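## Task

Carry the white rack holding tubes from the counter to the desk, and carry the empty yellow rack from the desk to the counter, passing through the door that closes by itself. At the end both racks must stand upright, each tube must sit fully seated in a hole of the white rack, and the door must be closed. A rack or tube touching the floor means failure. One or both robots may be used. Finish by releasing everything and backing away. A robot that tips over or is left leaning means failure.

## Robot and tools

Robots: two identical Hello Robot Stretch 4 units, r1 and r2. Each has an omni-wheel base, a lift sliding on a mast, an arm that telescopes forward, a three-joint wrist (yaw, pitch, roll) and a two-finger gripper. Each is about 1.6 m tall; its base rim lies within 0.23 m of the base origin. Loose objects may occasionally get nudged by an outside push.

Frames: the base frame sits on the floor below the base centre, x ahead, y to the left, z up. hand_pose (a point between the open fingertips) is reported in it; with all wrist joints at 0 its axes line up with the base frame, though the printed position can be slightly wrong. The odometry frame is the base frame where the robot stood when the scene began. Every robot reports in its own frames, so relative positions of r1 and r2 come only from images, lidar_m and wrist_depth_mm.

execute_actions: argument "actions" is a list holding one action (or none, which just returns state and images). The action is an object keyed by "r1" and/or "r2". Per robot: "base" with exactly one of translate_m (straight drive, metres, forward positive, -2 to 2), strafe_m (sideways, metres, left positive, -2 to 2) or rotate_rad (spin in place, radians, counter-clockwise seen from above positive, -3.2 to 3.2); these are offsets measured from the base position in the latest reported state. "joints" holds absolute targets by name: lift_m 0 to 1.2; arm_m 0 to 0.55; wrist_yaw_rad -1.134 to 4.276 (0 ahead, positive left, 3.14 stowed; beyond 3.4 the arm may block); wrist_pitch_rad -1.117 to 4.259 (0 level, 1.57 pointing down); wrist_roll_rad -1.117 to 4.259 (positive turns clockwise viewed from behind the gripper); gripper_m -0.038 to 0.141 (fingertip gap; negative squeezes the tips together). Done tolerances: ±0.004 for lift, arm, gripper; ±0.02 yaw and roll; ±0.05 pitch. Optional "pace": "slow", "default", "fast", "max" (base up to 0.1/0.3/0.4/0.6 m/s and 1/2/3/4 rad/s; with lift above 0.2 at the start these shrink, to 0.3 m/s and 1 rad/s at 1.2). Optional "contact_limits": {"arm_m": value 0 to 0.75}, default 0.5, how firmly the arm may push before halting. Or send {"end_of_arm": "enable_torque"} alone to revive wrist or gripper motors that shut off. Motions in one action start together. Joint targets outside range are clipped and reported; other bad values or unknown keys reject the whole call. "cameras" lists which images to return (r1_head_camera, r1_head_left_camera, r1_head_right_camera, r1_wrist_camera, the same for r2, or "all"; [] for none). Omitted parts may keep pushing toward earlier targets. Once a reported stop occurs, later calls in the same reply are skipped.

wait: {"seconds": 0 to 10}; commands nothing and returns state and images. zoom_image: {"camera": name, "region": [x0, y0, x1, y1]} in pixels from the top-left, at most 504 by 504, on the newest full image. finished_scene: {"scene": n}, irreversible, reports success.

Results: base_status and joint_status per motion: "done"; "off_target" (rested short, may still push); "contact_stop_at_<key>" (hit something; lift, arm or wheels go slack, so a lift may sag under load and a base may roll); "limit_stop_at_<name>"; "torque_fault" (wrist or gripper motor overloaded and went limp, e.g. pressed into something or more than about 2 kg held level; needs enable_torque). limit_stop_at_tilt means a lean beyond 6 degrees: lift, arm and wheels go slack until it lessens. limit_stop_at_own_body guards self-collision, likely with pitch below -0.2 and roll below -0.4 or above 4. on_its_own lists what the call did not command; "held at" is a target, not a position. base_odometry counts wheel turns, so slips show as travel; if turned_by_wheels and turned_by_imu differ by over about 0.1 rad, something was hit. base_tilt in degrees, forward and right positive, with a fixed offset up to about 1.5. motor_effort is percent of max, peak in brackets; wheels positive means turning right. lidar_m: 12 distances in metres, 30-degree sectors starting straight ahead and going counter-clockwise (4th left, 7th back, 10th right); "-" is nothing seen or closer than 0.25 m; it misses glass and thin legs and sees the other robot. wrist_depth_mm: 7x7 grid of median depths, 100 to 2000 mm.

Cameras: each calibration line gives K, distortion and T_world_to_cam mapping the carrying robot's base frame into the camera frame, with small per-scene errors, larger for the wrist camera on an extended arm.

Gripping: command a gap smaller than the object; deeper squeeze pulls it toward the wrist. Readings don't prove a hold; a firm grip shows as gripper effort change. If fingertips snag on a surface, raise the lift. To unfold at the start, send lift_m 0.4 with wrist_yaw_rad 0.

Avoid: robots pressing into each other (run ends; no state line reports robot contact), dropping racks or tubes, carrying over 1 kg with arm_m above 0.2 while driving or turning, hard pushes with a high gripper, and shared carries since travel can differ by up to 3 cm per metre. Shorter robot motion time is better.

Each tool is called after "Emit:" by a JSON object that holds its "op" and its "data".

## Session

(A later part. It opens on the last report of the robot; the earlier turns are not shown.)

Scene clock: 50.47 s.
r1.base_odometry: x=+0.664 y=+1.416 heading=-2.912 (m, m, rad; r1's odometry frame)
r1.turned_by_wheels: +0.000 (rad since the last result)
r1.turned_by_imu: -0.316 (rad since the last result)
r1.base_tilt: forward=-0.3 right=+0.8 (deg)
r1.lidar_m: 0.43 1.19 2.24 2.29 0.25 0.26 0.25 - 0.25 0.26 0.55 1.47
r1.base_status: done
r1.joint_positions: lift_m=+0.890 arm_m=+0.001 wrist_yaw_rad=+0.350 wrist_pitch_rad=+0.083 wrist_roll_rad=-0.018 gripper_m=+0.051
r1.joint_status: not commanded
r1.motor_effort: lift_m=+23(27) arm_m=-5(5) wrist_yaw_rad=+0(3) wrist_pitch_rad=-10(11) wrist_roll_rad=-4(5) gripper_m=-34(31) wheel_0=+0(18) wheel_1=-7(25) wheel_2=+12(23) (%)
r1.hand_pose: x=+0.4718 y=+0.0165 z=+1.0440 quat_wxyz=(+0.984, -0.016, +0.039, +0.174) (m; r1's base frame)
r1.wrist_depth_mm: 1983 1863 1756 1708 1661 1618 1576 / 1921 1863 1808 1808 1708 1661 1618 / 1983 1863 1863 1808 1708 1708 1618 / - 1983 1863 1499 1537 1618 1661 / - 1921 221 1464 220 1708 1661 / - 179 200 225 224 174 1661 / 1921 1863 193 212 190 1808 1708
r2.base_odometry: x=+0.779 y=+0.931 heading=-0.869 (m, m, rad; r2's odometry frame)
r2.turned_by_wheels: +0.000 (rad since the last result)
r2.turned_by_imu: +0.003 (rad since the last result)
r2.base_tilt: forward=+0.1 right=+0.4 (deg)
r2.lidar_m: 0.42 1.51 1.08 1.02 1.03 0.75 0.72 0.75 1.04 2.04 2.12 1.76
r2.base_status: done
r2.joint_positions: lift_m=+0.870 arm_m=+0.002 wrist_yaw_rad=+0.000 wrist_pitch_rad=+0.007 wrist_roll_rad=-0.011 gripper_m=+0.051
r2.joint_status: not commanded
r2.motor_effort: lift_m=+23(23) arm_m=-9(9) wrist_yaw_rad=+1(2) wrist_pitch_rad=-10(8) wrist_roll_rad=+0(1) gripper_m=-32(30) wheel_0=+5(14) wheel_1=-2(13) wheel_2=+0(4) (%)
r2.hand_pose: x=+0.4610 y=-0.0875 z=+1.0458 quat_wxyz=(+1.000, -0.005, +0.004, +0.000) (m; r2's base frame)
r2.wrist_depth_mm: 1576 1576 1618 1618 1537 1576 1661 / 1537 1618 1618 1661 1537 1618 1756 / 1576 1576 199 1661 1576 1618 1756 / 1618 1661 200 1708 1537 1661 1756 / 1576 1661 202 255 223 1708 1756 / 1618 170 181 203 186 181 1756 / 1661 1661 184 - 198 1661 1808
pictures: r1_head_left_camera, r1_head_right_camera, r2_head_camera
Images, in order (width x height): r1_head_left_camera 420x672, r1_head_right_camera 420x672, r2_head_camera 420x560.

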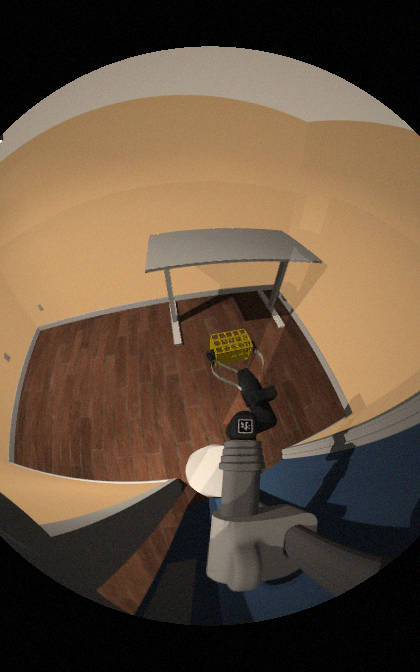

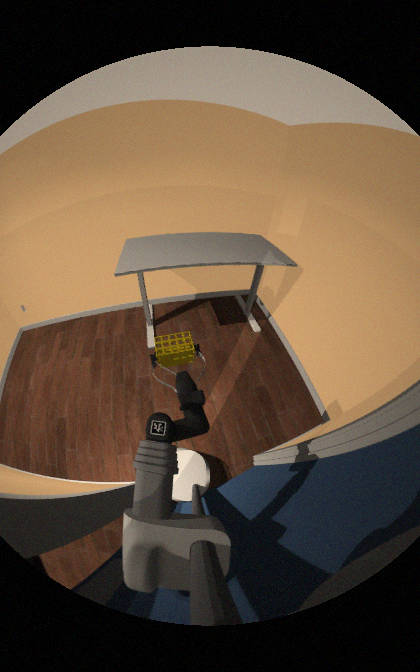

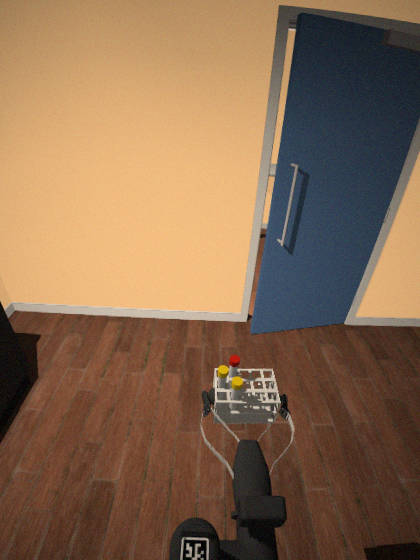

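Emit:
{"op": "execute_actions", "data": {"actions": [{"r1":{"base":{"rotate_rad":0.5},"joints":{"wrist_yaw_rad":0},"pace":"slow"}}], "cameras": []}}

Emit:
{"op": "execute_actions", "data": {"actions": [{"r1":{"base":{"translate_m":-0.25},"pace":"slow"}}], "cameras": ["r1_head_left_camera","r1_head_right_camera","r2_head_camera"]}}

Scene clock: 53.50 s.
r1.base_odometry: x=+0.664 y=+1.416 heading=-2.413 (m, m, rad; r1's odometry frame)
r1.turned_by_wheels: +0.499 (rad since the last result)
r1.turned_by_imu: +0.474 (rad since the last result)
r1.base_tilt: forward=-0.1 right=+1.1 (deg)
r1.lidar_m: 0.42 2.19 2.31 0.25 0.27 0.25 - 0.25 0.27 0.56 1.48 1.20
r1.base_status: done
r1.joint_positions: lift_m=+0.890 arm_m=+0.001 wrist_yaw_rad=+0.000 wrist_pitch_rad=+0.083 wrist_roll_rad=-0.018 gripper_m=+0.051
r1.joint_status: all done
r1.motor_effort: lift_m=+24(23) arm_m=-5(5) wrist_yaw_rad=-1(3) wrist_pitch_rad=-10(10) wrist_roll_rad=-4(4) gripper_m=-33(30) wheel_0=-8(9) wheel_1=-14(18) wheel_2=+12(11) (%)
r1.hand_pose: x=+0.4593 y=-0.0874 z=+1.0440 quat_wxyz=(+0.999, -0.009, +0.042, +0.000) (m; r1's base frame)
r1.wrist_depth_mm: - - 1921 1756 1661 1537 1430 / - - 1921 1756 1708 1576 1499 / - - 1983 1808 1661 1618 1499 / - - - 1863 1537 1576 1537 / - - 221 1863 219 1618 1537 / - 179 200 226 224 173 1576 / 1921 1921 193 212 190 1661 1537
r2.base_odometry: x=+0.779 y=+0.931 heading=-0.869 (m, m, rad; r2's odometry frame)
r2.turned_by_wheels: +0.000 (rad since the last result)
r2.turned_by_imu: +0.001 (rad since the last result)
r2.base_tilt: forward=+0.2 right=+0.4 (deg)
r2.lidar_m: 0.42 1.49 1.08 1.02 1.02 0.75 0.72 0.74 1.02 2.04 2.12 1.76
r2.base_status: not commanded
r2.joint_positions: lift_m=+0.870 arm_m=+0.002 wrist_yaw_rad=+0.000 wrist_pitch_rad=+0.007 wrist_roll_rad=-0.011 gripper_m=+0.051
r2.joint_status: not commanded
r2.motor_effort: lift_m=+23(22) arm_m=-9(9) wrist_yaw_rad=+1(1) wrist_pitch_rad=-10(8) wrist_roll_rad=+1(1) gripper_m=-31(31) wheel_0=+5(5) wheel_1=-2(2) wheel_2=+0(0) (%)
r2.hand_pose: x=+0.4610 y=-0.0875 z=+1.0458 quat_wxyz=(+1.000, -0.005, +0.004, +0.000) (m; r2's base frame)
r2.wrist_depth_mm: 1576 1576 1618 1661 1537 1661 1708 / 1576 1618 1618 1661 1576 1661 1661 / 1576 1661 200 1661 1499 1661 1756 / 1618 1618 200 1618 1576 1618 1708 / 1618 1661 202 255 223 1661 1756 / 1618 171 181 203 186 181 1808 / 1576 1708 185 - 198 1756 1808
pictures: none
No camera images: the call's "cameras" was empty. Leave "cameras" out to get every camera's image.

Scene clock: 57.33 s.
r1.base_odometry: x=+0.850 y=+1.582 heading=-2.413 (m, m, rad; r1's odometry frame)
r1.turned_by_wheels: +0.000 (rad since the last result)
r1.turned_by_imu: -0.139 (rad since the last result)
r1.base_tilt: forward=-0.1 right=+0.9 (deg)
r1.lidar_m: 0.41 2.28 0.25 0.25 1.81 0.27 0.25 - 0.25 0.27 0.60 1.46
r1.base_status: done
r1.joint_positions: lift_m=+0.890 arm_m=+0.001 wrist_yaw_rad=+0.000 wrist_pitch_rad=+0.083 wrist_roll_rad=-0.018 gripper_m=+0.051
r1.joint_status: not commanded
r1.motor_effort: lift_m=+24(24) arm_m=-5(5) wrist_yaw_rad=-3(2) wrist_pitch_rad=-10(10) wrist_roll_rad=-4(4) gripper_m=-32(31) wheel_0=+1(12) wheel_1=-15(19) wheel_2=+10(20) (%)
r1.hand_pose: x=+0.4593 y=-0.0874 z=+1.0440 quat_wxyz=(+0.999, -0.009, +0.042, +0.000) (m; r1's base frame)
r1.wrist_depth_mm: - - 1983 1863 1921 1808 1756 / - - 1983 1921 1921 1863 1756 / - - - 1983 1921 1921 1808 / - - - 1576 1983 1708 1756 / - - 221 - 219 1921 1921 / - 179 200 225 224 173 1983 / 1863 1921 193 212 190 1863 1863
r2.base_odometry: x=+0.779 y=+0.931 heading=-0.869 (m, m, rad; r2's odometry frame)
r2.turned_by_wheels: +0.000 (rad since the last result)
r2.turned_by_imu: +0.001 (rad since the last result)
r2.base_tilt: forward=+0.2 right=+0.4 (deg)
r2.lidar_m: 0.42 1.52 1.09 1.03 1.06 0.75 0.71 0.76 1.05 2.05 2.13 1.52
r2.base_status: not commanded
r2.joint_positions: lift_m=+0.870 arm_m=+0.002 wrist_yaw_rad=+0.000 wrist_pitch_rad=+0.007 wrist_roll_rad=-0.011 gripper_m=+0.051
r2.joint_status: not commanded
r2.motor_effort: lift_m=+22(23) arm_m=-9(9) wrist_yaw_rad=+1(1) wrist_pitch_rad=-9(10) wrist_roll_rad=+1(1) gripper_m=-33(32) wheel_0=+5(5) wheel_1=-2(2) wheel_2=+0(0) (%)
r2.hand_pose: x=+0.4610 y=-0.0875 z=+1.0458 quat_wxyz=(+1.000, -0.005, +0.004, +0.000) (m; r2's base frame)
r2.wrist_depth_mm: 1499 1576 1576 1618 1281 1464 1708 / 1618 1576 1618 1618 1618 1499 1708 / 1537 1618 200 1618 - 1499 1756 / 1618 1661 200 1708 1255 1499 1808 / 1661 1661 202 255 223 1499 1808 / 1618 170 182 203 185 181 1808 / 1661 1708 184 - 198 1499 1756
pictures: r1_head_left_camera, r1_head_right_camera, r2_head_camera
Images, in order (width x height): r1_head_left_camera 420x672, r1_head_right_camera 420x672, r2_head_camera 420x560.

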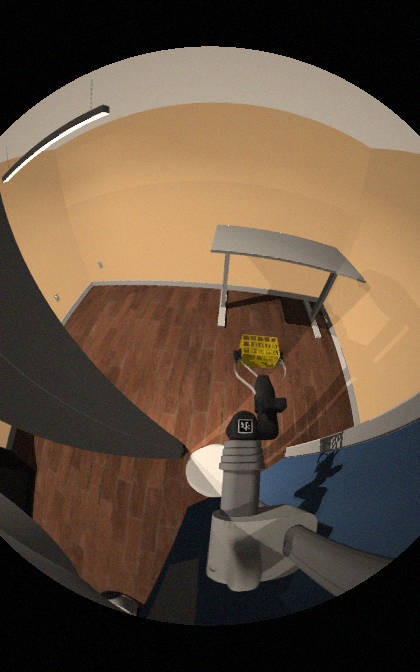

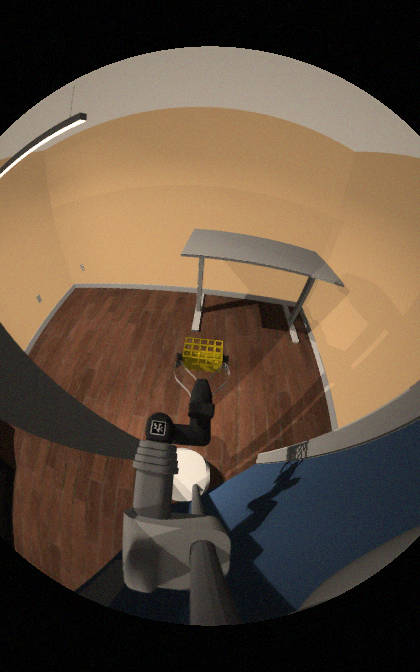

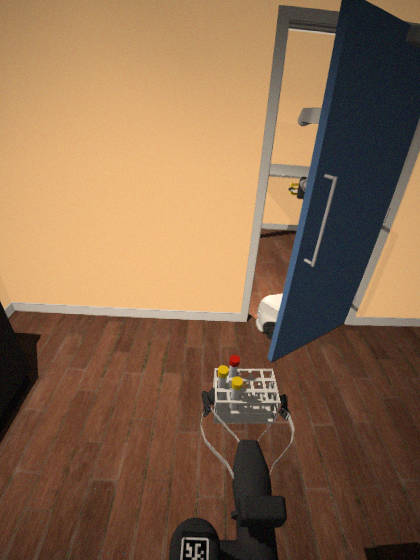

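Emit:
{"op": "execute_actions", "data": {"actions": [{"r1":{"base":{"translate_m":-0.25},"pace":"slow"}}], "cameras": []}}

Emit:
{"op": "execute_actions", "data": {"actions": [{"r1":{"base":{"strafe_m":-0.2},"pace":"slow"}}], "cameras": ["r1_head_left_camera","r1_head_right_camera","r2_head_camera"]}}

Scene clock: 62.87 s.
r1.base_odometry: x=+1.037 y=+1.748 heading=-2.413 (m, m, rad; r1's odometry frame)
r1.turned_by_wheels: +0.000 (rad since the last result)
r1.turned_by_imu: -0.162 (rad since the last result)
r1.base_tilt: forward=-0.1 right=+0.9 (deg)
r1.lidar_m: 0.39 0.28 0.26 0.58 1.66 1.27 0.25 - - 0.25 0.37 1.74
r1.base_status: done
r1.joint_positions: lift_m=+0.890 arm_m=+0.001 wrist_yaw_rad=+0.000 wrist_pitch_rad=+0.083 wrist_roll_rad=-0.018 gripper_m=+0.051
r1.joint_status: not commanded
r1.motor_effort: lift_m=+23(24) arm_m=-4(5) wrist_yaw_rad=+1(6) wrist_pitch_rad=-10(10) wrist_roll_rad=-4(4) gripper_m=-31(32) wheel_0=+2(9) wheel_1=-7(22) wheel_2=+9(21) (%)
r1.hand_pose: x=+0.4591 y=-0.0874 z=+1.0440 quat_wxyz=(+0.999, -0.009, +0.042, +0.000) (m; r1's base frame)
r1.wrist_depth_mm: - - - - - - 1921 / - - - - - - 1921 / - - - - - - 1921 / - - - - - - 1863 / - - 221 - 219 - 1921 / - 179 201 226 224 173 1921 / 1921 1921 193 212 190 1863 1708
r2.base_odometry: x=+0.779 y=+0.931 heading=-0.869 (m, m, rad; r2's odometry frame)
r2.turned_by_wheels: +0.000 (rad since the last result)
r2.turned_by_imu: +0.002 (rad since the last result)
r2.base_tilt: forward=+0.2 right=+0.4 (deg)
r2.lidar_m: 0.43 1.52 1.08 1.02 1.05 0.77 0.72 0.77 1.04 2.05 2.12 1.47
r2.base_status: not commanded
r2.joint_positions: lift_m=+0.870 arm_m=+0.002 wrist_yaw_rad=+0.000 wrist_pitch_rad=+0.007 wrist_roll_rad=-0.011 gripper_m=+0.051
r2.joint_status: not commanded
r2.motor_effort: lift_m=+23(23) arm_m=-9(9) wrist_yaw_rad=+1(1) wrist_pitch_rad=-9(9) wrist_roll_rad=+2(0) gripper_m=-34(32) wheel_0=+5(5) wheel_1=-2(2) wheel_2=+0(0) (%)
r2.hand_pose: x=+0.4610 y=-0.0875 z=+1.0458 quat_wxyz=(+1.000, -0.005, +0.004, +0.000) (m; r2's base frame)
r2.wrist_depth_mm: 1537 1576 1576 1661 1281 1336 1708 / 1576 1576 1618 1618 - 1397 1708 / 1576 1618 199 1661 - 1397 1708 / 1618 1661 200 1661 1576 1366 1756 / 1576 1661 202 254 223 1366 1863 / 1618 170 181 203 186 181 1756 / 1661 1661 184 - 197 1397 1808
pictures: none
No camera images: the call's "cameras" was empty. Leave "cameras" out to get every camera's image.

Scene clock: 66.00 s.
r1.base_odometry: x=+0.903 y=+1.896 heading=-2.413 (m, m, rad; r1's odometry frame)
r1.turned_by_wheels: +0.000 (rad since the last result)
r1.turned_by_imu: +0.000 (rad since the last result)
r1.base_tilt: forward=-0.2 right=+1.0 (deg)
r1.lidar_m: 0.43 1.60 0.42 0.61 1.84 1.29 0.30 0.25 - 0.25 0.28 0.59
r1.base_status: done
r1.joint_positions: lift_m=+0.890 arm_m=+0.001 wrist_yaw_rad=+0.000 wrist_pitch_rad=+0.083 wrist_roll_rad=-0.018 gripper_m=+0.051
r1.joint_status: not commanded
r1.motor_effort: lift_m=+23(23) arm_m=-4(4) wrist_yaw_rad=-1(0) wrist_pitch_rad=-10(10) wrist_roll_rad=-3(3) gripper_m=-32(32) wheel_0=+8(10) wheel_1=-12(18) wheel_2=+8(10) (%)
r1.hand_pose: x=+0.4591 y=-0.0874 z=+1.0440 quat_wxyz=(+0.999, -0.009, +0.042, +0.000) (m; r1's base frame)
r1.wrist_depth_mm: - - - - - - 1661 / - - - - - - 1661 / - - - - - - 1661 / - - - - - - 1576 / - - 222 - 219 1921 1661 / - 179 200 226 223 173 1618 / 1863 1863 193 212 190 1863 1430
r2.base_odometry: x=+0.779 y=+0.931 heading=-0.869 (m, m, rad; r2's odometry frame)
r2.turned_by_wheels: +0.000 (rad since the last result)
r2.turned_by_imu: +0.001 (rad since the last result)
r2.base_tilt: forward=+0.2 right=+0.5 (deg)
r2.lidar_m: 0.42 1.53 1.09 1.03 1.03 0.74 0.72 0.75 1.03 2.04 2.13 1.38
r2.base_status: not commanded
r2.joint_positions: lift_m=+0.870 arm_m=+0.002 wrist_yaw_rad=+0.000 wrist_pitch_rad=+0.007 wrist_roll_rad=-0.011 gripper_m=+0.051
r2.joint_status: not commanded
r2.motor_effort: lift_m=+23(23) arm_m=-9(9) wrist_yaw_rad=+1(0) wrist_pitch_rad=-11(9) wrist_roll_rad=+2(2) gripper_m=-30(33) wheel_0=+5(5) wheel_1=-2(2) wheel_2=+0(0) (%)
r2.hand_pose: x=+0.4610 y=-0.0875 z=+1.0458 quat_wxyz=(+1.000, -0.005, +0.004, +0.000) (m; r2's base frame)
r2.wrist_depth_mm: 1576 1618 1576 1661 - 1229 1708 / 1576 1618 1618 1661 - - 1708 / 1576 1618 200 1661 - 1281 1756 / 1576 1618 200 1708 - - 1756 / 1618 1618 202 256 223 1366 1756 / 1618 170 181 204 185 180 1808 / 1618 1661 185 - 198 1708 1863
pictures: r1_head_left_camera, r1_head_right_camera, r2_head_camera
Images, in order (width x height): r1_head_left_camera 420x672, r1_head_right_camera 420x672, r2_head_camera 420x560.

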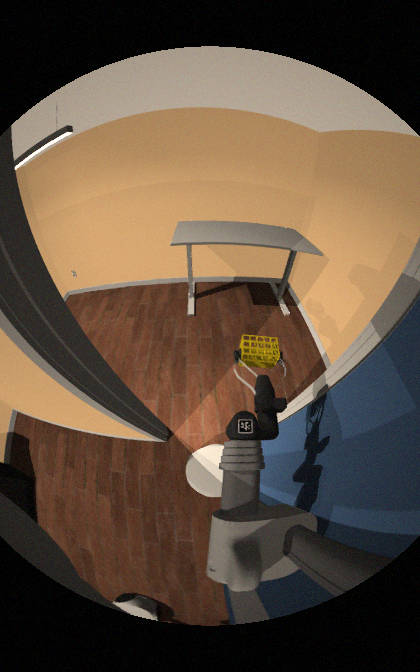

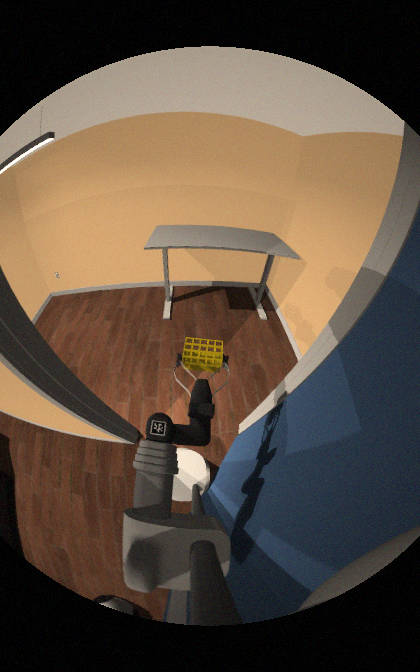

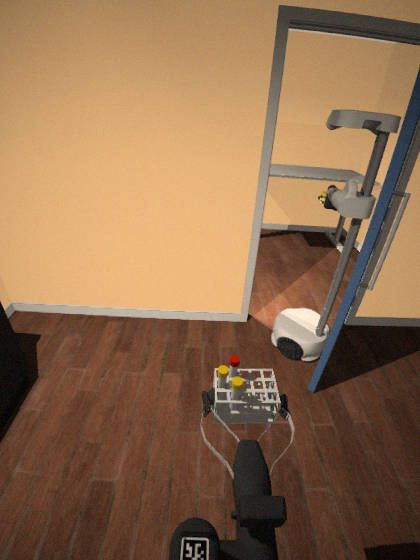

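Emit:
{"op": "execute_actions", "data": {"actions": [{"r1":{"base":{"rotate_rad":0.3},"pace":"slow"}}], "cameras": []}}

Emit:
{"op": "execute_actions", "data": {"actions": [{"r1":{"base":{"translate_m":-0.25},"pace":"slow"}}], "cameras": []}}

Emit:
{"op": "execute_actions", "data": {"actions": [{"r1":{"base":{"strafe_m":-0.28},"joints":{"wrist_yaw_rad":0.4},"pace":"slow"}}], "cameras": ["r1_head_left_camera","r1_head_right_camera","r2_head_right_camera"]}}

Scene clock: 69.07 s.
r1.base_odometry: x=+0.904 y=+1.896 heading=-2.113 (m, m, rad; r1's odometry frame)
r1.turned_by_wheels: +0.300 (rad since the last result)
r1.turned_by_imu: +0.297 (rad since the last result)
r1.base_tilt: forward=-0.1 right=+1.1 (deg)
r1.lidar_m: 0.39 0.43 0.41 1.84 1.93 0.41 0.25 - - 0.25 0.40 1.61
r1.base_status: done
r1.joint_positions: lift_m=+0.890 arm_m=+0.001 wrist_yaw_rad=+0.000 wrist_pitch_rad=+0.083 wrist_roll_rad=-0.018 gripper_m=+0.051
r1.joint_status: not commanded
r1.motor_effort: lift_m=+23(23) arm_m=-4(4) wrist_yaw_rad=+0(0) wrist_pitch_rad=-10(10) wrist_roll_rad=-4(3) gripper_m=-31(30) wheel_0=+4(8) wheel_1=-13(14) wheel_2=+4(6) (%)
r1.hand_pose: x=+0.4591 y=-0.0874 z=+1.0440 quat_wxyz=(+0.999, -0.009, +0.042, +0.000) (m; r1's base frame)
r1.wrist_depth_mm: - - - - - 1921 1808 / - - - - - 1921 1863 / - - - - - 1983 1921 / - - - - - 1983 1808 / - - 221 - 219 - 1983 / - 179 200 225 224 173 1983 / 1921 1863 193 212 190 1863 1921
r2.base_odometry: x=+0.779 y=+0.931 heading=-0.869 (m, m, rad; r2's odometry frame)
r2.turned_by_wheels: +0.000 (rad since the last result)
r2.turned_by_imu: +0.001 (rad since the last result)
r2.base_tilt: forward=+0.2 right=+0.3 (deg)
r2.lidar_m: 0.42 1.50 1.08 1.02 1.05 0.75 0.71 0.75 1.01 2.05 2.13 1.41
r2.base_status: not commanded
r2.joint_positions: lift_m=+0.870 arm_m=+0.002 wrist_yaw_rad=+0.000 wrist_pitch_rad=+0.007 wrist_roll_rad=-0.011 gripper_m=+0.051
r2.joint_status: not commanded
r2.motor_effort: lift_m=+23(23) arm_m=-9(9) wrist_yaw_rad=+2(0) wrist_pitch_rad=-9(9) wrist_roll_rad=+1(2) gripper_m=-34(33) wheel_0=+5(5) wheel_1=-2(2) wheel_2=+0(0) (%)
r2.hand_pose: x=+0.4610 y=-0.0875 z=+1.0458 quat_wxyz=(+1.000, -0.005, +0.004, +0.000) (m; r2's base frame)
r2.wrist_depth_mm: 1537 1576 1576 1661 - 1229 1708 / 1576 1576 1618 1618 - 1366 1708 / 1576 1661 199 1661 - 1255 1708 / 1618 1618 200 1661 - - 1756 / 1618 1618 202 255 223 1366 1756 / 1661 171 182 204 185 181 1708 / 1618 1618 185 - 198 1576 1708
pictures: none
No camera images: the call's "cameras" was empty. Leave "cameras" out to get every camera's image.

Scene clock: 72.83 s.
r1.base_odometry: x=+1.033 y=+2.110 heading=-2.113 (m, m, rad; r1's odometry frame)
r1.turned_by_wheels: +0.000 (rad since the last result)
r1.turned_by_imu: +0.002 (rad since the last result)
r1.base_tilt: forward=-0.3 right=+1.1 (deg)
r1.lidar_m: 0.43 0.61 0.80 1.81 1.11 1.09 0.27 0.25 - 0.25 0.27 1.86
r1.base_status: done
r1.joint_positions: lift_m=+0.890 arm_m=+0.001 wrist_yaw_rad=+0.000 wrist_pitch_rad=+0.083 wrist_roll_rad=-0.018 gripper_m=+0.051
r1.joint_status: not commanded
r1.motor_effort: lift_m=+23(23) arm_m=-3(4) wrist_yaw_rad=-1(1) wrist_pitch_rad=-10(10) wrist_roll_rad=-3(3) gripper_m=-31(32) wheel_0=+3(4) wheel_1=-7(14) wheel_2=+7(19) (%)
r1.hand_pose: x=+0.4591 y=-0.0874 z=+1.0440 quat_wxyz=(+0.999, -0.009, +0.042, +0.000) (m; r1's base frame)
r1.wrist_depth_mm: - - - - - - - / - - - - - - - / - - - - - - - / 477 - - - - - - / 477 - 222 - 219 - - / 488 179 200 225 224 174 - / 492 1921 193 212 190 1863 1808
r2.base_odometry: x=+0.779 y=+0.931 heading=-0.869 (m, m, rad; r2's odometry frame)
r2.turned_by_wheels: +0.000 (rad since the last result)
r2.turned_by_imu: +0.001 (rad since the last result)
r2.base_tilt: forward=+0.2 right=+0.3 (deg)
r2.lidar_m: 0.41 1.52 1.06 1.02 1.05 0.76 0.71 0.75 1.01 2.05 2.13 1.39
r2.base_status: not commanded
r2.joint_positions: lift_m=+0.870 arm_m=+0.002 wrist_yaw_rad=+0.000 wrist_pitch_rad=+0.007 wrist_roll_rad=-0.011 gripper_m=+0.051
r2.joint_status: not commanded
r2.motor_effort: lift_m=+23(23) arm_m=-9(9) wrist_yaw_rad=+1(2) wrist_pitch_rad=-9(12) wrist_roll_rad=+1(2) gripper_m=-31(33) wheel_0=+6(6) wheel_1=-2(2) wheel_2=+0(0) (%)
r2.hand_pose: x=+0.4610 y=-0.0875 z=+1.0458 quat_wxyz=(+1.000, -0.005, +0.004, +0.000) (m; r2's base frame)
r2.wrist_depth_mm: 1537 1618 1618 1618 - 1397 1078 / 1576 1576 1618 1661 - - 1098 / 1576 1618 200 1661 - - 1042 / 1576 1618 200 1661 - - 1138 / 1618 1618 202 255 223 - 1138 / 1661 170 181 204 186 181 1118 / 1618 1661 184 - 198 - 1182
pictures: none
No camera images: the call's "cameras" was empty. Leave "cameras" out to get every camera's image.

Scene clock: 76.77 s.
r1.base_odometry: x=+0.793 y=+2.254 heading=-2.113 (m, m, rad; r1's odometry frame)
r1.turned_by_wheels: +0.000 (rad since the last result)
r1.turned_by_imu: -0.001 (rad since the last result)
r1.base_tilt: forward=-0.3 right=+1.0 (deg)
r1.lidar_m: 0.43 0.82 0.80 2.11 1.30 1.56 2.13 0.28 0.25 - 0.25 0.27
r1.base_status: done
r1.joint_positions: lift_m=+0.890 arm_m=+0.001 wrist_yaw_rad=+0.400 wrist_pitch_rad=+0.083 wrist_roll_rad=-0.018 gripper_m=+0.051
r1.joint_status: all done
r1.motor_effort: lift_m=+23(23) arm_m=-4(3) wrist_yaw_rad=+1(5) wrist_pitch_rad=-10(10) wrist_roll_rad=-3(4) gripper_m=-33(31) wheel_0=+5(12) wheel_1=-5(16) wheel_2=-4(6) (%)
r1.hand_pose: x=+0.4705 y=+0.0314 z=+1.0440 quat_wxyz=(+0.979, -0.017, +0.039, +0.199) (m; r1's base frame)
r1.wrist_depth_mm: 564 - - - - - 1863 / 574 - - - - - 1863 / 585 - - - - - 1863 / 603 - - - - - 1863 / 615 - 221 - 219 - 1983 / 621 179 200 225 224 173 1983 / 621 1863 193 211 190 1863 1863
r2.base_odometry: x=+0.779 y=+0.931 heading=-0.869 (m, m, rad; r2's odometry frame)
r2.turned_by_wheels: +0.000 (rad since the last result)
r2.turned_by_imu: +0.001 (rad since the last result)
r2.base_tilt: forward=+0.2 right=+0.5 (deg)
r2.lidar_m: 0.41 1.49 1.07 1.02 1.06 0.76 0.71 0.74 1.01 2.05 1.67 1.59
r2.base_status: not commanded
r2.joint_positions: lift_m=+0.870 arm_m=+0.002 wrist_yaw_rad=+0.000 wrist_pitch_rad=+0.007 wrist_roll_rad=-0.011 gripper_m=+0.051
r2.joint_status: not commanded
r2.motor_effort: lift_m=+22(23) arm_m=-9(9) wrist_yaw_rad=+1(1) wrist_pitch_rad=-11(10) wrist_roll_rad=+1(1) gripper_m=-32(33) wheel_0=+5(5) wheel_1=-2(2) wheel_2=+0(0) (%)
r2.hand_pose: x=+0.4610 y=-0.0875 z=+1.0458 quat_wxyz=(+1.000, -0.005, +0.004, +0.000) (m; r2's base frame)
r2.wrist_depth_mm: 1537 1576 1618 1618 - - 1255 / 1576 1661 1618 1618 - - 1499 / 1618 1618 200 1661 - - 1397 / 1618 1661 200 1661 - - 1537 / 1661 1618 202 255 223 - 1576 / 1618 170 182 203 186 181 1499 / 1661 1661 185 - 198 - 1499
pictures: r1_head_left_camera, r1_head_right_camera, r2_head_right_camera
Images, in order (width x height): r1_head_left_camera 420x672, r1_head_right_camera 420x672, r2_head_right_camera 420x672.

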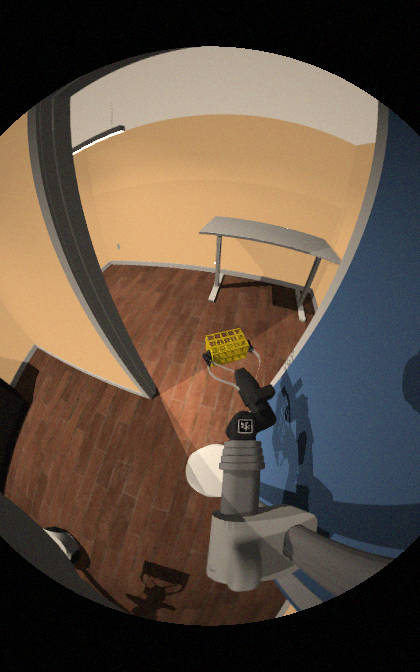

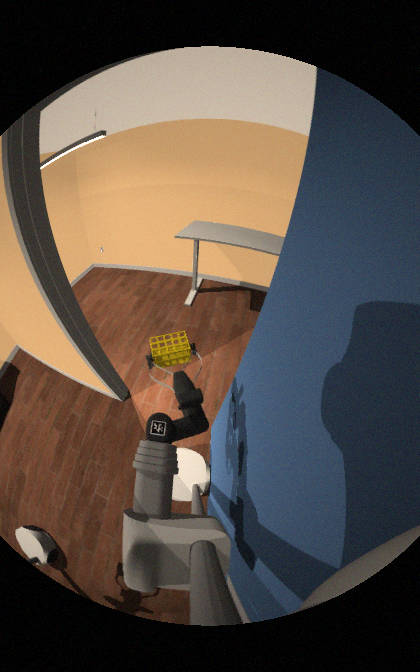

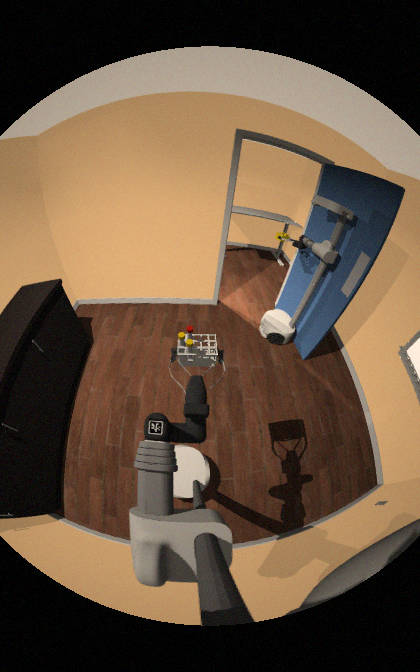

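Emit:
{"op": "execute_actions", "data": {"actions": [{"r1":{"base":{"rotate_rad":3.12},"joints":{"wrist_yaw_rad":0},"pace":"slow"},"r2":{"base":{"rotate_rad":-0.37},"pace":"slow"}}], "cameras": []}}

Emit:
{"op": "execute_actions", "data": {"actions": [{"r1":{"base":{"translate_m":0.33},"pace":"slow"},"r2":{"base":{"translate_m":0.7}}}], "cameras": ["r1_head_left_camera","r2_head_camera","r2_head_right_camera"]}}

Scene clock: 82.80 s.
r1.base_odometry: x=+0.793 y=+2.253 heading=+1.006 (m, m, rad; r1's odometry frame)
r1.turned_by_wheels: +3.120 (rad since the last result)
r1.turned_by_imu: +3.085 (rad since the last result)
r1.base_tilt: forward=-0.2 right=+0.8 (deg)
r1.lidar_m: 0.44 0.28 0.25 - 0.25 0.27 2.19 0.81 0.81 2.14 1.26 1.26
r1.base_status: done
r1.joint_positions: lift_m=+0.890 arm_m=+0.001 wrist_yaw_rad=+0.000 wrist_pitch_rad=+0.083 wrist_roll_rad=-0.018 gripper_m=+0.051
r1.joint_status: all done
r1.motor_effort: lift_m=+23(23) arm_m=-3(3) wrist_yaw_rad=-1(5) wrist_pitch_rad=-10(10) wrist_roll_rad=-3(3) gripper_m=-32(33) wheel_0=-9(23) wheel_1=+4(14) wheel_2=+0(10) (%)
r1.hand_pose: x=+0.4590 y=-0.0874 z=+1.0440 quat_wxyz=(+0.999, -0.009, +0.042, +0.000) (m; r1's base frame)
r1.wrist_depth_mm: 1138 1499 - 1863 1808 1708 1661 / 1160 1537 - 1983 1863 1756 1661 / 1138 1537 - - 1863 1756 1708 / 1160 1576 - - 1921 1808 1708 / 1160 1576 222 1983 219 1808 1756 / 1205 179 201 225 224 174 1756 / 1205 1576 187 212 190 1808 1756
r2.base_odometry: x=+0.779 y=+0.931 heading=-1.238 (m, m, rad; r2's odometry frame)
r2.turned_by_wheels: -0.368 (rad since the last result)
r2.turned_by_imu: -0.365 (rad since the last result)
r2.base_tilt: forward=+0.1 right=+0.4 (deg)
r2.lidar_m: 0.41 1.89 1.30 1.03 1.02 0.91 0.72 0.72 0.81 1.21 2.03 1.35
r2.base_status: done
r2.joint_positions: lift_m=+0.870 arm_m=+0.002 wrist_yaw_rad=+0.000 wrist_pitch_rad=+0.007 wrist_roll_rad=-0.011 gripper_m=+0.051
r2.joint_status: not commanded
r2.motor_effort: lift_m=+22(23) arm_m=-9(9) wrist_yaw_rad=+1(1) wrist_pitch_rad=-11(11) wrist_roll_rad=+2(2) gripper_m=-31(31) wheel_0=+7(11) wheel_1=+7(8) wheel_2=+7(15) (%)
r2.hand_pose: x=+0.4610 y=-0.0874 z=+1.0458 quat_wxyz=(+1.000, -0.005, +0.004, +0.000) (m; r2's base frame)
r2.wrist_depth_mm: 1430 1537 - - 1537 1336 1808 / 1464 1499 - - 1576 1366 1808 / 1430 1537 200 - 1576 1308 1808 / 1430 1537 200 - 1537 1255 1863 / 1499 1537 201 256 224 1281 1921 / 1464 170 181 204 186 181 1921 / 1430 1537 185 - 197 1366 1863
pictures: none
No camera images: the call's "cameras" was empty. Leave "cameras" out to get every camera's image.

Scene clock: 87.40 s.
r1.base_odometry: x=+0.970 y=+2.532 heading=+1.007 (m, m, rad; r1's odometry frame)
r1.turned_by_wheels: +0.000 (rad since the last result)
r1.turned_by_imu: -0.001 (rad since the last result)
r1.base_tilt: forward=-0.3 right=+1.0 (deg)
r1.lidar_m: 0.41 1.18 0.98 - 0.25 0.28 2.54 1.05 1.30 0.49 0.69 1.82
r1.base_status: done
r1.joint_positions: lift_m=+0.890 arm_m=+0.001 wrist_yaw_rad=+0.000 wrist_pitch_rad=+0.083 wrist_roll_rad=-0.018 gripper_m=+0.051
r1.joint_status: not commanded
r1.motor_effort: lift_m=+23(23) arm_m=-3(3) wrist_yaw_rad=-1(3) wrist_pitch_rad=-11(10) wrist_roll_rad=-3(3) gripper_m=-33(31) wheel_0=+0(7) wheel_1=+3(8) wheel_2=-2(5) (%)
r1.hand_pose: x=+0.4590 y=-0.0874 z=+1.0440 quat_wxyz=(+0.999, -0.009, +0.042, +0.000) (m; r1's base frame)
r1.wrist_depth_mm: 1098 1430 1661 1576 1499 1430 1366 / 1118 1464 1756 1576 1499 1430 1366 / 1098 1499 1708 1661 1576 1499 1397 / 1118 1499 1808 1618 1576 1464 1430 / 1118 1499 222 1661 219 1499 1464 / 1160 179 201 225 224 174 1464 / 1160 1537 193 212 190 1499 1464
r2.base_odometry: x=+1.008 y=+0.270 heading=-1.237 (m, m, rad; r2's odometry frame)
r2.turned_by_wheels: +0.000 (rad since the last result)
r2.turned_by_imu: -0.001 (rad since the last result)
r2.base_tilt: forward=+0.2 right=+0.4 (deg)
r2.lidar_m: 0.42 1.23 1.38 1.31 1.29 1.42 1.39 1.37 1.50 1.80 0.71 0.74
r2.base_status: done
r2.joint_positions: lift_m=+0.870 arm_m=+0.002 wrist_yaw_rad=+0.000 wrist_pitch_rad=+0.007 wrist_roll_rad=-0.011 gripper_m=+0.051
r2.joint_status: not commanded
r2.motor_effort: lift_m=+22(23) arm_m=-9(9) wrist_yaw_rad=+0(1) wrist_pitch_rad=-9(9) wrist_roll_rad=+2(2) gripper_m=-34(31) wheel_0=+5(11) wheel_1=+5(10) wheel_2=-5(17) (%)
r2.hand_pose: x=+0.4610 y=-0.0874 z=+1.0458 quat_wxyz=(+1.000, -0.005, +0.004, +0.000) (m; r2's base frame)
r2.wrist_depth_mm: 866 - - - 1182 931 521 / 866 - - - 1205 946 517 / 891 - 200 - 1229 946 504 / 891 - 200 - 1138 976 549 / 891 931 193 255 223 917 564 / 878 170 181 204 186 181 554 / 878 931 185 - 198 1025 549
pictures: r1_head_left_camera, r2_head_camera, r2_head_right_camera
Images, in order (width x height): r1_head_left_camera 420x672, r2_head_camera 420x560, r2_head_right_camera 420x672.

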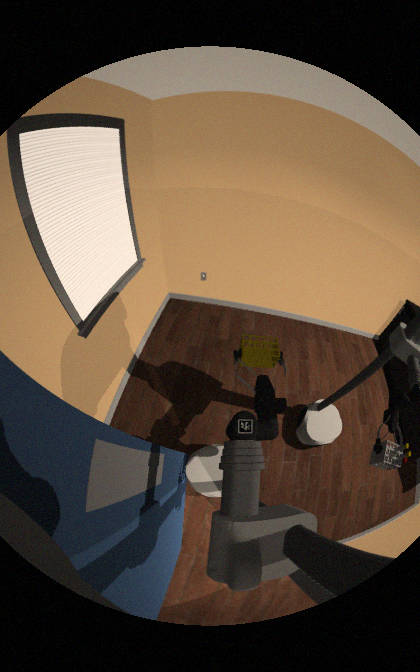

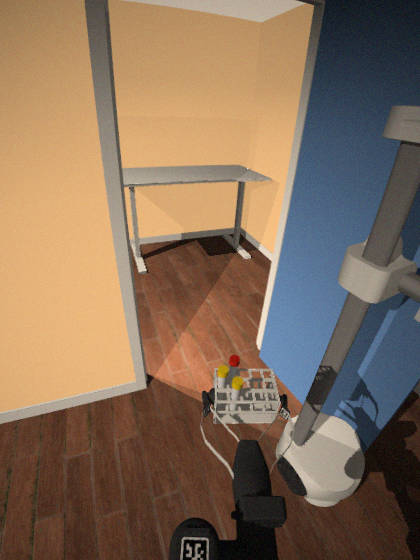

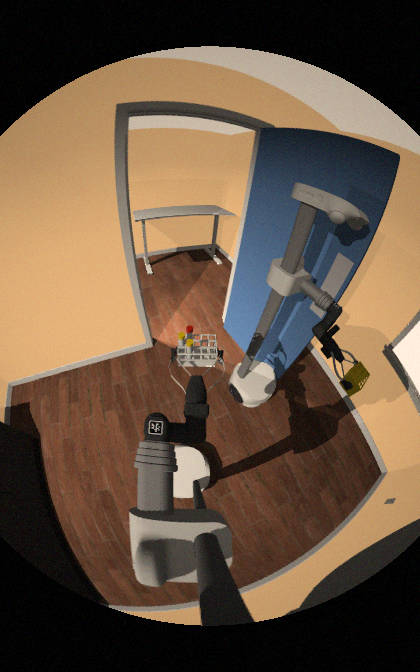

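Emit:
{"op": "execute_actions", "data": {"actions": [{"r2":{"base":{"translate_m":1.25}}}], "cameras": []}}

Emit:
{"op": "execute_actions", "data": {"actions": [{"r2":{"base":{"rotate_rad":0.36},"pace":"slow"}}], "cameras": ["r2_head_camera","r2_head_right_camera"]}}

Scene clock: 94.07 s.
r1.base_odometry: x=+0.970 y=+2.532 heading=+1.007 (m, m, rad; r1's odometry frame)
r1.turned_by_wheels: +0.000 (rad since the last result)
r1.turned_by_imu: +0.001 (rad since the last result)
r1.base_tilt: forward=-0.2 right=+1.1 (deg)
r1.lidar_m: 0.42 1.17 0.96 - 0.25 0.26 0.64 0.57 1.30 2.12 2.31 1.84
r1.base_status: not commanded
r1.joint_positions: lift_m=+0.890 arm_m=+0.001 wrist_yaw_rad=+0.000 wrist_pitch_rad=+0.083 wrist_roll_rad=-0.018 gripper_m=+0.051
r1.joint_status: not commanded
r1.motor_effort: lift_m=+23(23) arm_m=-3(3) wrist_yaw_rad=-2(2) wrist_pitch_rad=-11(10) wrist_roll_rad=-3(4) gripper_m=-29(33) wheel_0=+0(0) wheel_1=+3(3) wheel_2=-2(2) (%)
r1.hand_pose: x=+0.4590 y=-0.0874 z=+1.0440 quat_wxyz=(+0.999, -0.009, +0.042, +0.000) (m; r1's base frame)
r1.wrist_depth_mm: 1098 1464 1661 1576 1499 1430 1366 / 1118 1464 1708 1618 1499 1430 1397 / 1118 1464 1708 1661 1576 1499 1397 / 1118 1499 1756 1618 1576 1499 1430 / 1118 1537 222 1661 218 1499 1430 / 1138 179 200 225 224 173 1499 / 1160 1537 193 212 190 1537 1464
r2.base_odometry: x=+1.418 y=-0.911 heading=-1.237 (m, m, rad; r2's odometry frame)
r2.turned_by_wheels: +0.000 (rad since the last result)
r2.turned_by_imu: -0.003 (rad since the last result)
r2.base_tilt: forward=+0.1 right=+0.4 (deg)
r2.lidar_m: 0.41 1.46 2.44 0.34 0.75 1.93 2.56 0.58 0.57 0.48 0.46 0.58
r2.base_status: done
r2.joint_positions: lift_m=+0.870 arm_m=+0.002 wrist_yaw_rad=+0.000 wrist_pitch_rad=+0.007 wrist_roll_rad=-0.011 gripper_m=+0.051
r2.joint_status: not commanded
r2.motor_effort: lift_m=+23(23) arm_m=-9(9) wrist_yaw_rad=+1(0) wrist_pitch_rad=-9(8) wrist_roll_rad=+1(1) gripper_m=-33(29) wheel_0=+5(10) wheel_1=+5(10) wheel_2=-5(14) (%)
r2.hand_pose: x=+0.4610 y=-0.0874 z=+1.0458 quat_wxyz=(+1.000, -0.005, +0.004, +0.000) (m; r2's base frame)
r2.wrist_depth_mm: 1708 1863 - - 1756 1336 1098 / 1708 1863 - - 1808 1366 1118 / 1756 1808 201 - 1921 1397 1138 / 1756 1863 201 - 1756 1464 1138 / 1336 1229 202 255 223 1336 1160 / 1661 170 182 203 186 181 1118 / 1397 1921 183 - 198 1464 1182
pictures: none
No camera images: the call's "cameras" was empty. Leave "cameras" out to get every camera's image.

Scene clock: 95.57 s.
r1.base_odometry: x=+0.970 y=+2.532 heading=+1.007 (m, m, rad; r1's odometry frame)
r1.turned_by_wheels: +0.000 (rad since the last result)
r1.turned_by_imu: +0.000 (rad since the last result)
r1.base_tilt: forward=-0.2 right=+0.9 (deg)
r1.lidar_m: 0.41 1.21 1.00 - 0.25 0.25 0.58 0.54 1.30 2.11 2.26 1.84
r1.base_status: not commanded
r1.joint_positions: lift_m=+0.890 arm_m=+0.001 wrist_yaw_rad=+0.000 wrist_pitch_rad=+0.083 wrist_roll_rad=-0.018 gripper_m=+0.051
r1.joint_status: not commanded
r1.motor_effort: lift_m=+23(23) arm_m=-3(3) wrist_yaw_rad=-2(1) wrist_pitch_rad=-10(10) wrist_roll_rad=-4(4) gripper_m=-31(32) wheel_0=+0(0) wheel_1=+3(3) wheel_2=-2(2) (%)
r1.hand_pose: x=+0.4590 y=-0.0874 z=+1.0440 quat_wxyz=(+0.999, -0.009, +0.042, +0.000) (m; r1's base frame)
r1.wrist_depth_mm: 1118 1430 1661 1576 1499 1464 1336 / 1098 1464 1708 1618 1537 1464 1397 / 1098 1464 1808 1576 1576 1464 1397 / 1118 1464 1756 1661 1576 1464 1430 / 1118 1537 221 1661 219 1499 1464 / 1160 179 200 225 224 173 1430 / 1160 1537 193 212 190 1537 1464
r2.base_odometry: x=+1.418 y=-0.911 heading=-0.878 (m, m, rad; r2's odometry frame)
r2.turned_by_wheels: +0.359 (rad since the last result)
r2.turned_by_imu: +0.358 (rad since the last result)
r2.base_tilt: forward=+0.1 right=+0.4 (deg)
r2.lidar_m: 0.42 2.30 0.35 0.36 1.88 2.48 2.50 0.57 0.50 0.47 0.51 1.54
r2.base_status: done
r2.joint_positions: lift_m=+0.870 arm_m=+0.002 wrist_yaw_rad=+0.000 wrist_pitch_rad=+0.007 wrist_roll_rad=-0.011 gripper_m=+0.051
r2.joint_status: not commanded
r2.motor_effort: lift_m=+23(23) arm_m=-9(9) wrist_yaw_rad=+1(0) wrist_pitch_rad=-11(9) wrist_roll_rad=+1(1) gripper_m=-31(32) wheel_0=-7(8) wheel_1=-5(10) wheel_2=-6(10) (%)
r2.hand_pose: x=+0.4610 y=-0.0874 z=+1.0458 quat_wxyz=(+1.000, -0.005, +0.004, +0.000) (m; r2's base frame)
r2.wrist_depth_mm: 1808 1808 1921 1983 1983 - 1576 / 1921 1863 - - - - 1618 / 1863 1921 199 - - - 1661 / 1921 1983 199 1983 1983 1983 1576 / 1983 1983 201 255 222 1756 1708 / 1921 170 182 203 185 181 1661 / 1983 1983 184 - 198 - 1618
pictures: r2_head_camera, r2_head_right_camera
Images, in order (width x height): r2_head_camera 420x560, r2_head_right_camera 420x672.

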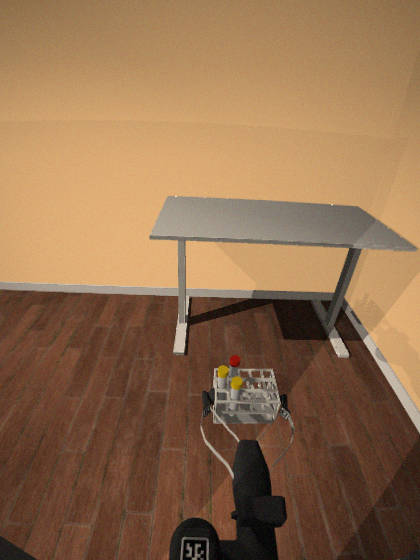

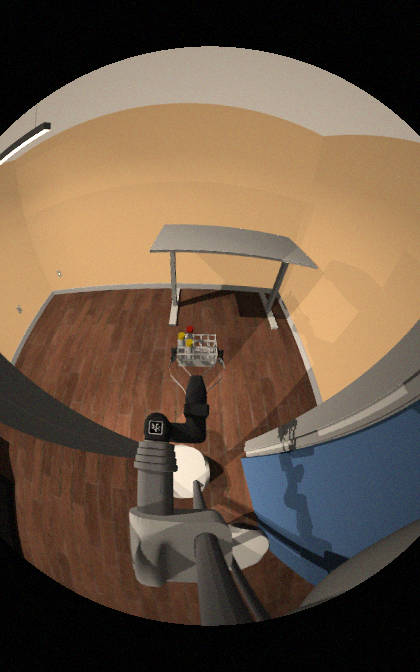

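Emit:
{"op": "execute_actions", "data": {"actions": [{"r1":{"base":{"rotate_rad":-1.3},"pace":"slow"},"r2":{"base":{"translate_m":0.85}}}], "cameras": []}}

Emit:
{"op": "execute_actions", "data": {"actions": [{"r1":{"base":{"translate_m":1.6}},"r2":{"joints":{"arm_m":0.2}}}], "cameras": []}}

Emit:
{"op": "execute_actions", "data": {"actions": [{"r1":{"base":{"rotate_rad":-0.38},"joints":{"arm_m":0.2}},"r2":{"joints":{"lift_m":0.84},"pace":"slow"}}], "cameras": ["r1_head_camera","r1_head_right_camera","r2_head_camera"]}}

Scene clock: 101.73 s.
r1.base_odometry: x=+0.970 y=+2.532 heading=-0.293 (m, m, rad; r1's odometry frame)
r1.turned_by_wheels: -1.300 (rad since the last result)
r1.turned_by_imu: -1.288 (rad since the last result)
r1.base_tilt: forward=-0.3 right=+1.0 (deg)
r1.lidar_m: 0.44 1.96 1.80 1.54 1.05 0.25 - 0.25 0.43 1.35 1.04 2.10
r1.base_status: done
r1.joint_positions: lift_m=+0.890 arm_m=+0.001 wrist_yaw_rad=+0.000 wrist_pitch_rad=+0.083 wrist_roll_rad=-0.018 gripper_m=+0.051
r1.joint_status: not commanded
r1.motor_effort: lift_m=+23(23) arm_m=-3(3) wrist_yaw_rad=+0(0) wrist_pitch_rad=-11(10) wrist_roll_rad=-3(3) gripper_m=-33(31) wheel_0=-3(4) wheel_1=+2(9) wheel_2=+5(7) (%)
r1.hand_pose: x=+0.4590 y=-0.0874 z=+1.0440 quat_wxyz=(+0.999, -0.009, +0.042, +0.000) (m; r1's base frame)
r1.wrist_depth_mm: 1618 1921 - - - - - / 1708 1983 - - - - - / 1661 - - - - - - / 1661 - - - - - - / 1661 - 221 - 219 1756 - / 1708 179 200 225 224 173 - / 1708 1863 192 212 190 1863 1808
r2.base_odometry: x=+1.961 y=-1.564 heading=-0.878 (m, m, rad; r2's odometry frame)
r2.turned_by_wheels: +0.000 (rad since the last result)
r2.turned_by_imu: -0.001 (rad since the last result)
r2.base_tilt: forward=+0.2 right=+0.5 (deg)
r2.lidar_m: 0.43 0.63 1.91 2.42 0.93 0.73 1.38 0.79 0.89 1.33 0.86 0.65
r2.base_status: done
r2.joint_positions: lift_m=+0.870 arm_m=+0.002 wrist_yaw_rad=+0.000 wrist_pitch_rad=+0.007 wrist_roll_rad=-0.011 gripper_m=+0.051
r2.joint_status: not commanded
r2.motor_effort: lift_m=+23(23) arm_m=-9(9) wrist_yaw_rad=+1(1) wrist_pitch_rad=-9(9) wrist_roll_rad=+1(1) gripper_m=-31(34) wheel_0=+5(12) wheel_1=+4(6) wheel_2=-5(10) (%)
r2.hand_pose: x=+0.4610 y=-0.0874 z=+1.0459 quat_wxyz=(+1.000, -0.005, +0.004, +0.000) (m; r2's base frame)
r2.wrist_depth_mm: 1078 1098 1118 1138 1138 1160 1205 / 1060 1078 1098 1138 1182 1182 1205 / 1078 1098 200 1138 1160 1205 1255 / 1118 1098 200 1138 1182 1205 1229 / 1098 707 192 255 223 627 597 / 455 170 182 204 186 181 433 / 359 370 184 - 197 1255 1281
pictures: none
No camera images: the call's "cameras" was empty. Leave "cameras" out to get every camera's image.

Scene clock: 108.57 s.
r1.base_odometry: x=+2.502 y=+2.070 heading=-0.293 (m, m, rad; r1's odometry frame)
r1.turned_by_wheels: +0.000 (rad since the last result)
r1.turned_by_imu: -0.008 (rad since the last result)
r1.base_tilt: forward=-0.1 right=+1.1 (deg)
r1.lidar_m: 0.43 0.81 1.18 1.20 1.54 2.39 2.31 1.44 1.36 1.39 0.68 0.63
r1.base_status: done
r1.joint_positions: lift_m=+0.890 arm_m=+0.001 wrist_yaw_rad=+0.000 wrist_pitch_rad=+0.083 wrist_roll_rad=-0.018 gripper_m=+0.051
r1.joint_status: not commanded
r1.motor_effort: lift_m=+23(23) arm_m=-3(3) wrist_yaw_rad=+0(2) wrist_pitch_rad=-10(10) wrist_roll_rad=-5(4) gripper_m=-33(32) wheel_0=+1(6) wheel_1=+0(5) wheel_2=+2(10) (%)
r1.hand_pose: x=+0.4590 y=-0.0874 z=+1.0440 quat_wxyz=(+0.999, -0.009, +0.042, +0.000) (m; r1's base frame)
r1.wrist_depth_mm: 1060 1281 1308 1160 1025 917 842 / 1078 1308 1336 1160 1042 931 854 / 1078 1336 1336 1182 1042 946 854 / 1078 1308 1366 1182 1078 946 866 / 820 750 222 699 219 820 820 / 842 178 201 224 224 174 500 / 866 668 193 212 190 370 249
r2.base_odometry: x=+1.961 y=-1.564 heading=-0.878 (m, m, rad; r2's odometry frame)
r2.turned_by_wheels: +0.000 (rad since the last result)
r2.turned_by_imu: +0.002 (rad since the last result)
r2.base_tilt: forward=+0.2 right=+0.4 (deg)
r2.lidar_m: 0.60 0.63 1.92 2.42 0.94 0.74 0.77 0.79 0.90 1.34 0.91 0.63
r2.base_status: not commanded
r2.joint_positions: lift_m=+0.870 arm_m=+0.198 wrist_yaw_rad=+0.000 wrist_pitch_rad=+0.007 wrist_roll_rad=-0.011 gripper_m=+0.051
r2.joint_status: all done
r2.motor_effort: lift_m=+22(22) arm_m=+9(9) wrist_yaw_rad=+1(0) wrist_pitch_rad=-9(9) wrist_roll_rad=+1(2) gripper_m=-29(35) wheel_0=+5(5) wheel_1=+4(4) wheel_2=-5(5) (%)
r2.hand_pose: x=+0.6578 y=-0.0874 z=+1.0459 quat_wxyz=(+1.000, -0.005, +0.004, +0.000) (m; r2's base frame)
r2.wrist_depth_mm: 891 891 917 931 960 960 991 / 891 904 917 946 976 991 1008 / 904 904 200 960 976 1008 1008 / 917 931 200 946 991 1008 1008 / 904 691 202 256 224 615 591 / 452 170 182 203 186 181 364 / 287 306 184 - 198 289 -
pictures: none
No camera images: the call's "cameras" was empty. Leave "cameras" out to get every camera's image.

Scene clock: 110.27 s.
r1.base_odometry: x=+2.502 y=+2.070 heading=-0.673 (m, m, rad; r1's odometry frame)
r1.turned_by_wheels: -0.380 (rad since the last result)
r1.turned_by_imu: -0.377 (rad since the last result)
r1.base_tilt: forward=-0.1 right=+1.0 (deg)
r1.lidar_m: 0.63 0.68 0.94 1.18 1.24 1.71 2.43 1.93 1.44 1.36 0.93 0.66
r1.base_status: done
r1.joint_positions: lift_m=+0.890 arm_m=+0.199 wrist_yaw_rad=+0.000 wrist_pitch_rad=+0.083 wrist_roll_rad=-0.018 gripper_m=+0.051
r1.joint_status: all done
r1.motor_effort: lift_m=+23(23) arm_m=+6(6) wrist_yaw_rad=-2(0) wrist_pitch_rad=-10(11) wrist_roll_rad=-4(4) gripper_m=-34(33) wheel_0=+1(5) wheel_1=-1(6) wheel_2=+1(5) (%)
r1.hand_pose: x=+0.6574 y=-0.0874 z=+1.0441 quat_wxyz=(+0.999, -0.009, +0.042, +0.000) (m; r1's base frame)
r1.wrist_depth_mm: 904 891 866 831 809 778 768 / 917 891 878 842 842 798 788 / 946 904 891 866 831 809 798 / 960 931 904 866 842 842 809 / 715 741 221 699 220 798 820 / 462 179 200 226 223 173 496 / 345 343 192 212 190 340 241
r2.base_odometry: x=+1.961 y=-1.564 heading=-0.878 (m, m, rad; r2's odometry frame)
r2.turned_by_wheels: +0.000 (rad since the last result)
r2.turned_by_imu: +0.001 (rad since the last result)
r2.base_tilt: forward=+0.1 right=+0.4 (deg)
r2.lidar_m: 0.59 0.63 1.90 2.43 0.93 0.73 0.71 0.75 0.88 1.33 0.89 0.63
r2.base_status: not commanded
r2.joint_positions: lift_m=+0.840 arm_m=+0.198 wrist_yaw_rad=+0.000 wrist_pitch_rad=+0.007 wrist_roll_rad=-0.011 gripper_m=+0.051
r2.joint_status: all done
r2.motor_effort: lift_m=+16(23) arm_m=+9(9) wrist_yaw_rad=+2(0) wrist_pitch_rad=-9(8) wrist_roll_rad=+0(2) gripper_m=-32(30) wheel_0=+5(5) wheel_1=+4(4) wheel_2=-4(5) (%)
r2.hand_pose: x=+0.6578 y=-0.0874 z=+1.0165 quat_wxyz=(+1.000, -0.005, +0.004, +0.000) (m; r2's base frame)
r2.wrist_depth_mm: 878 891 917 946 946 976 1008 / 891 904 917 946 960 976 1025 / 904 917 200 946 976 976 1008 / 904 917 200 960 991 1008 1008 / 917 554 202 255 223 492 469 / 362 170 181 204 186 181 294 / 230 246 185 - 198 231 -
pictures: r1_head_camera, r1_head_right_camera, r2_head_camera
Images, in order (width x height): r1_head_camera 420x560, r1_head_right_camera 420x672, r2_head_camera 420x560.

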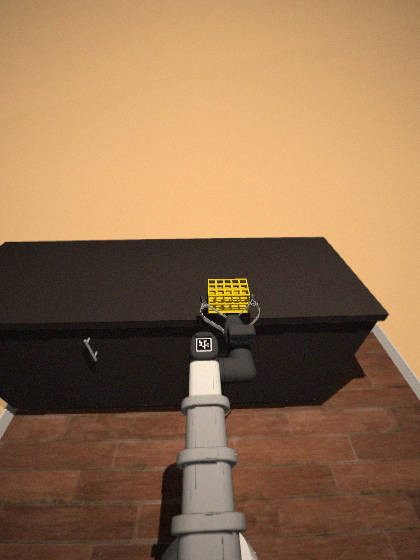

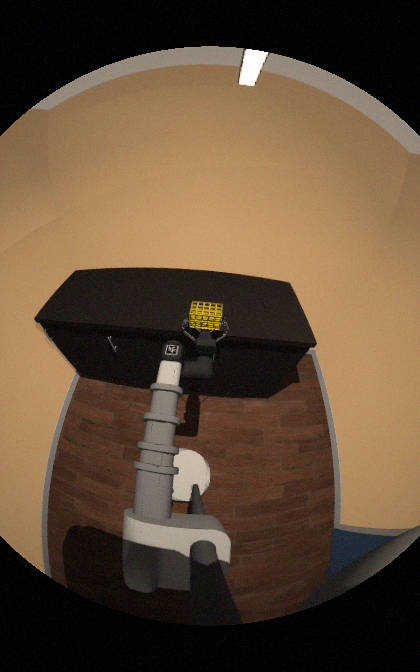

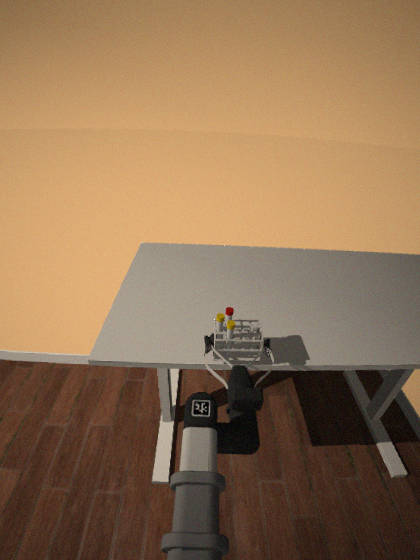

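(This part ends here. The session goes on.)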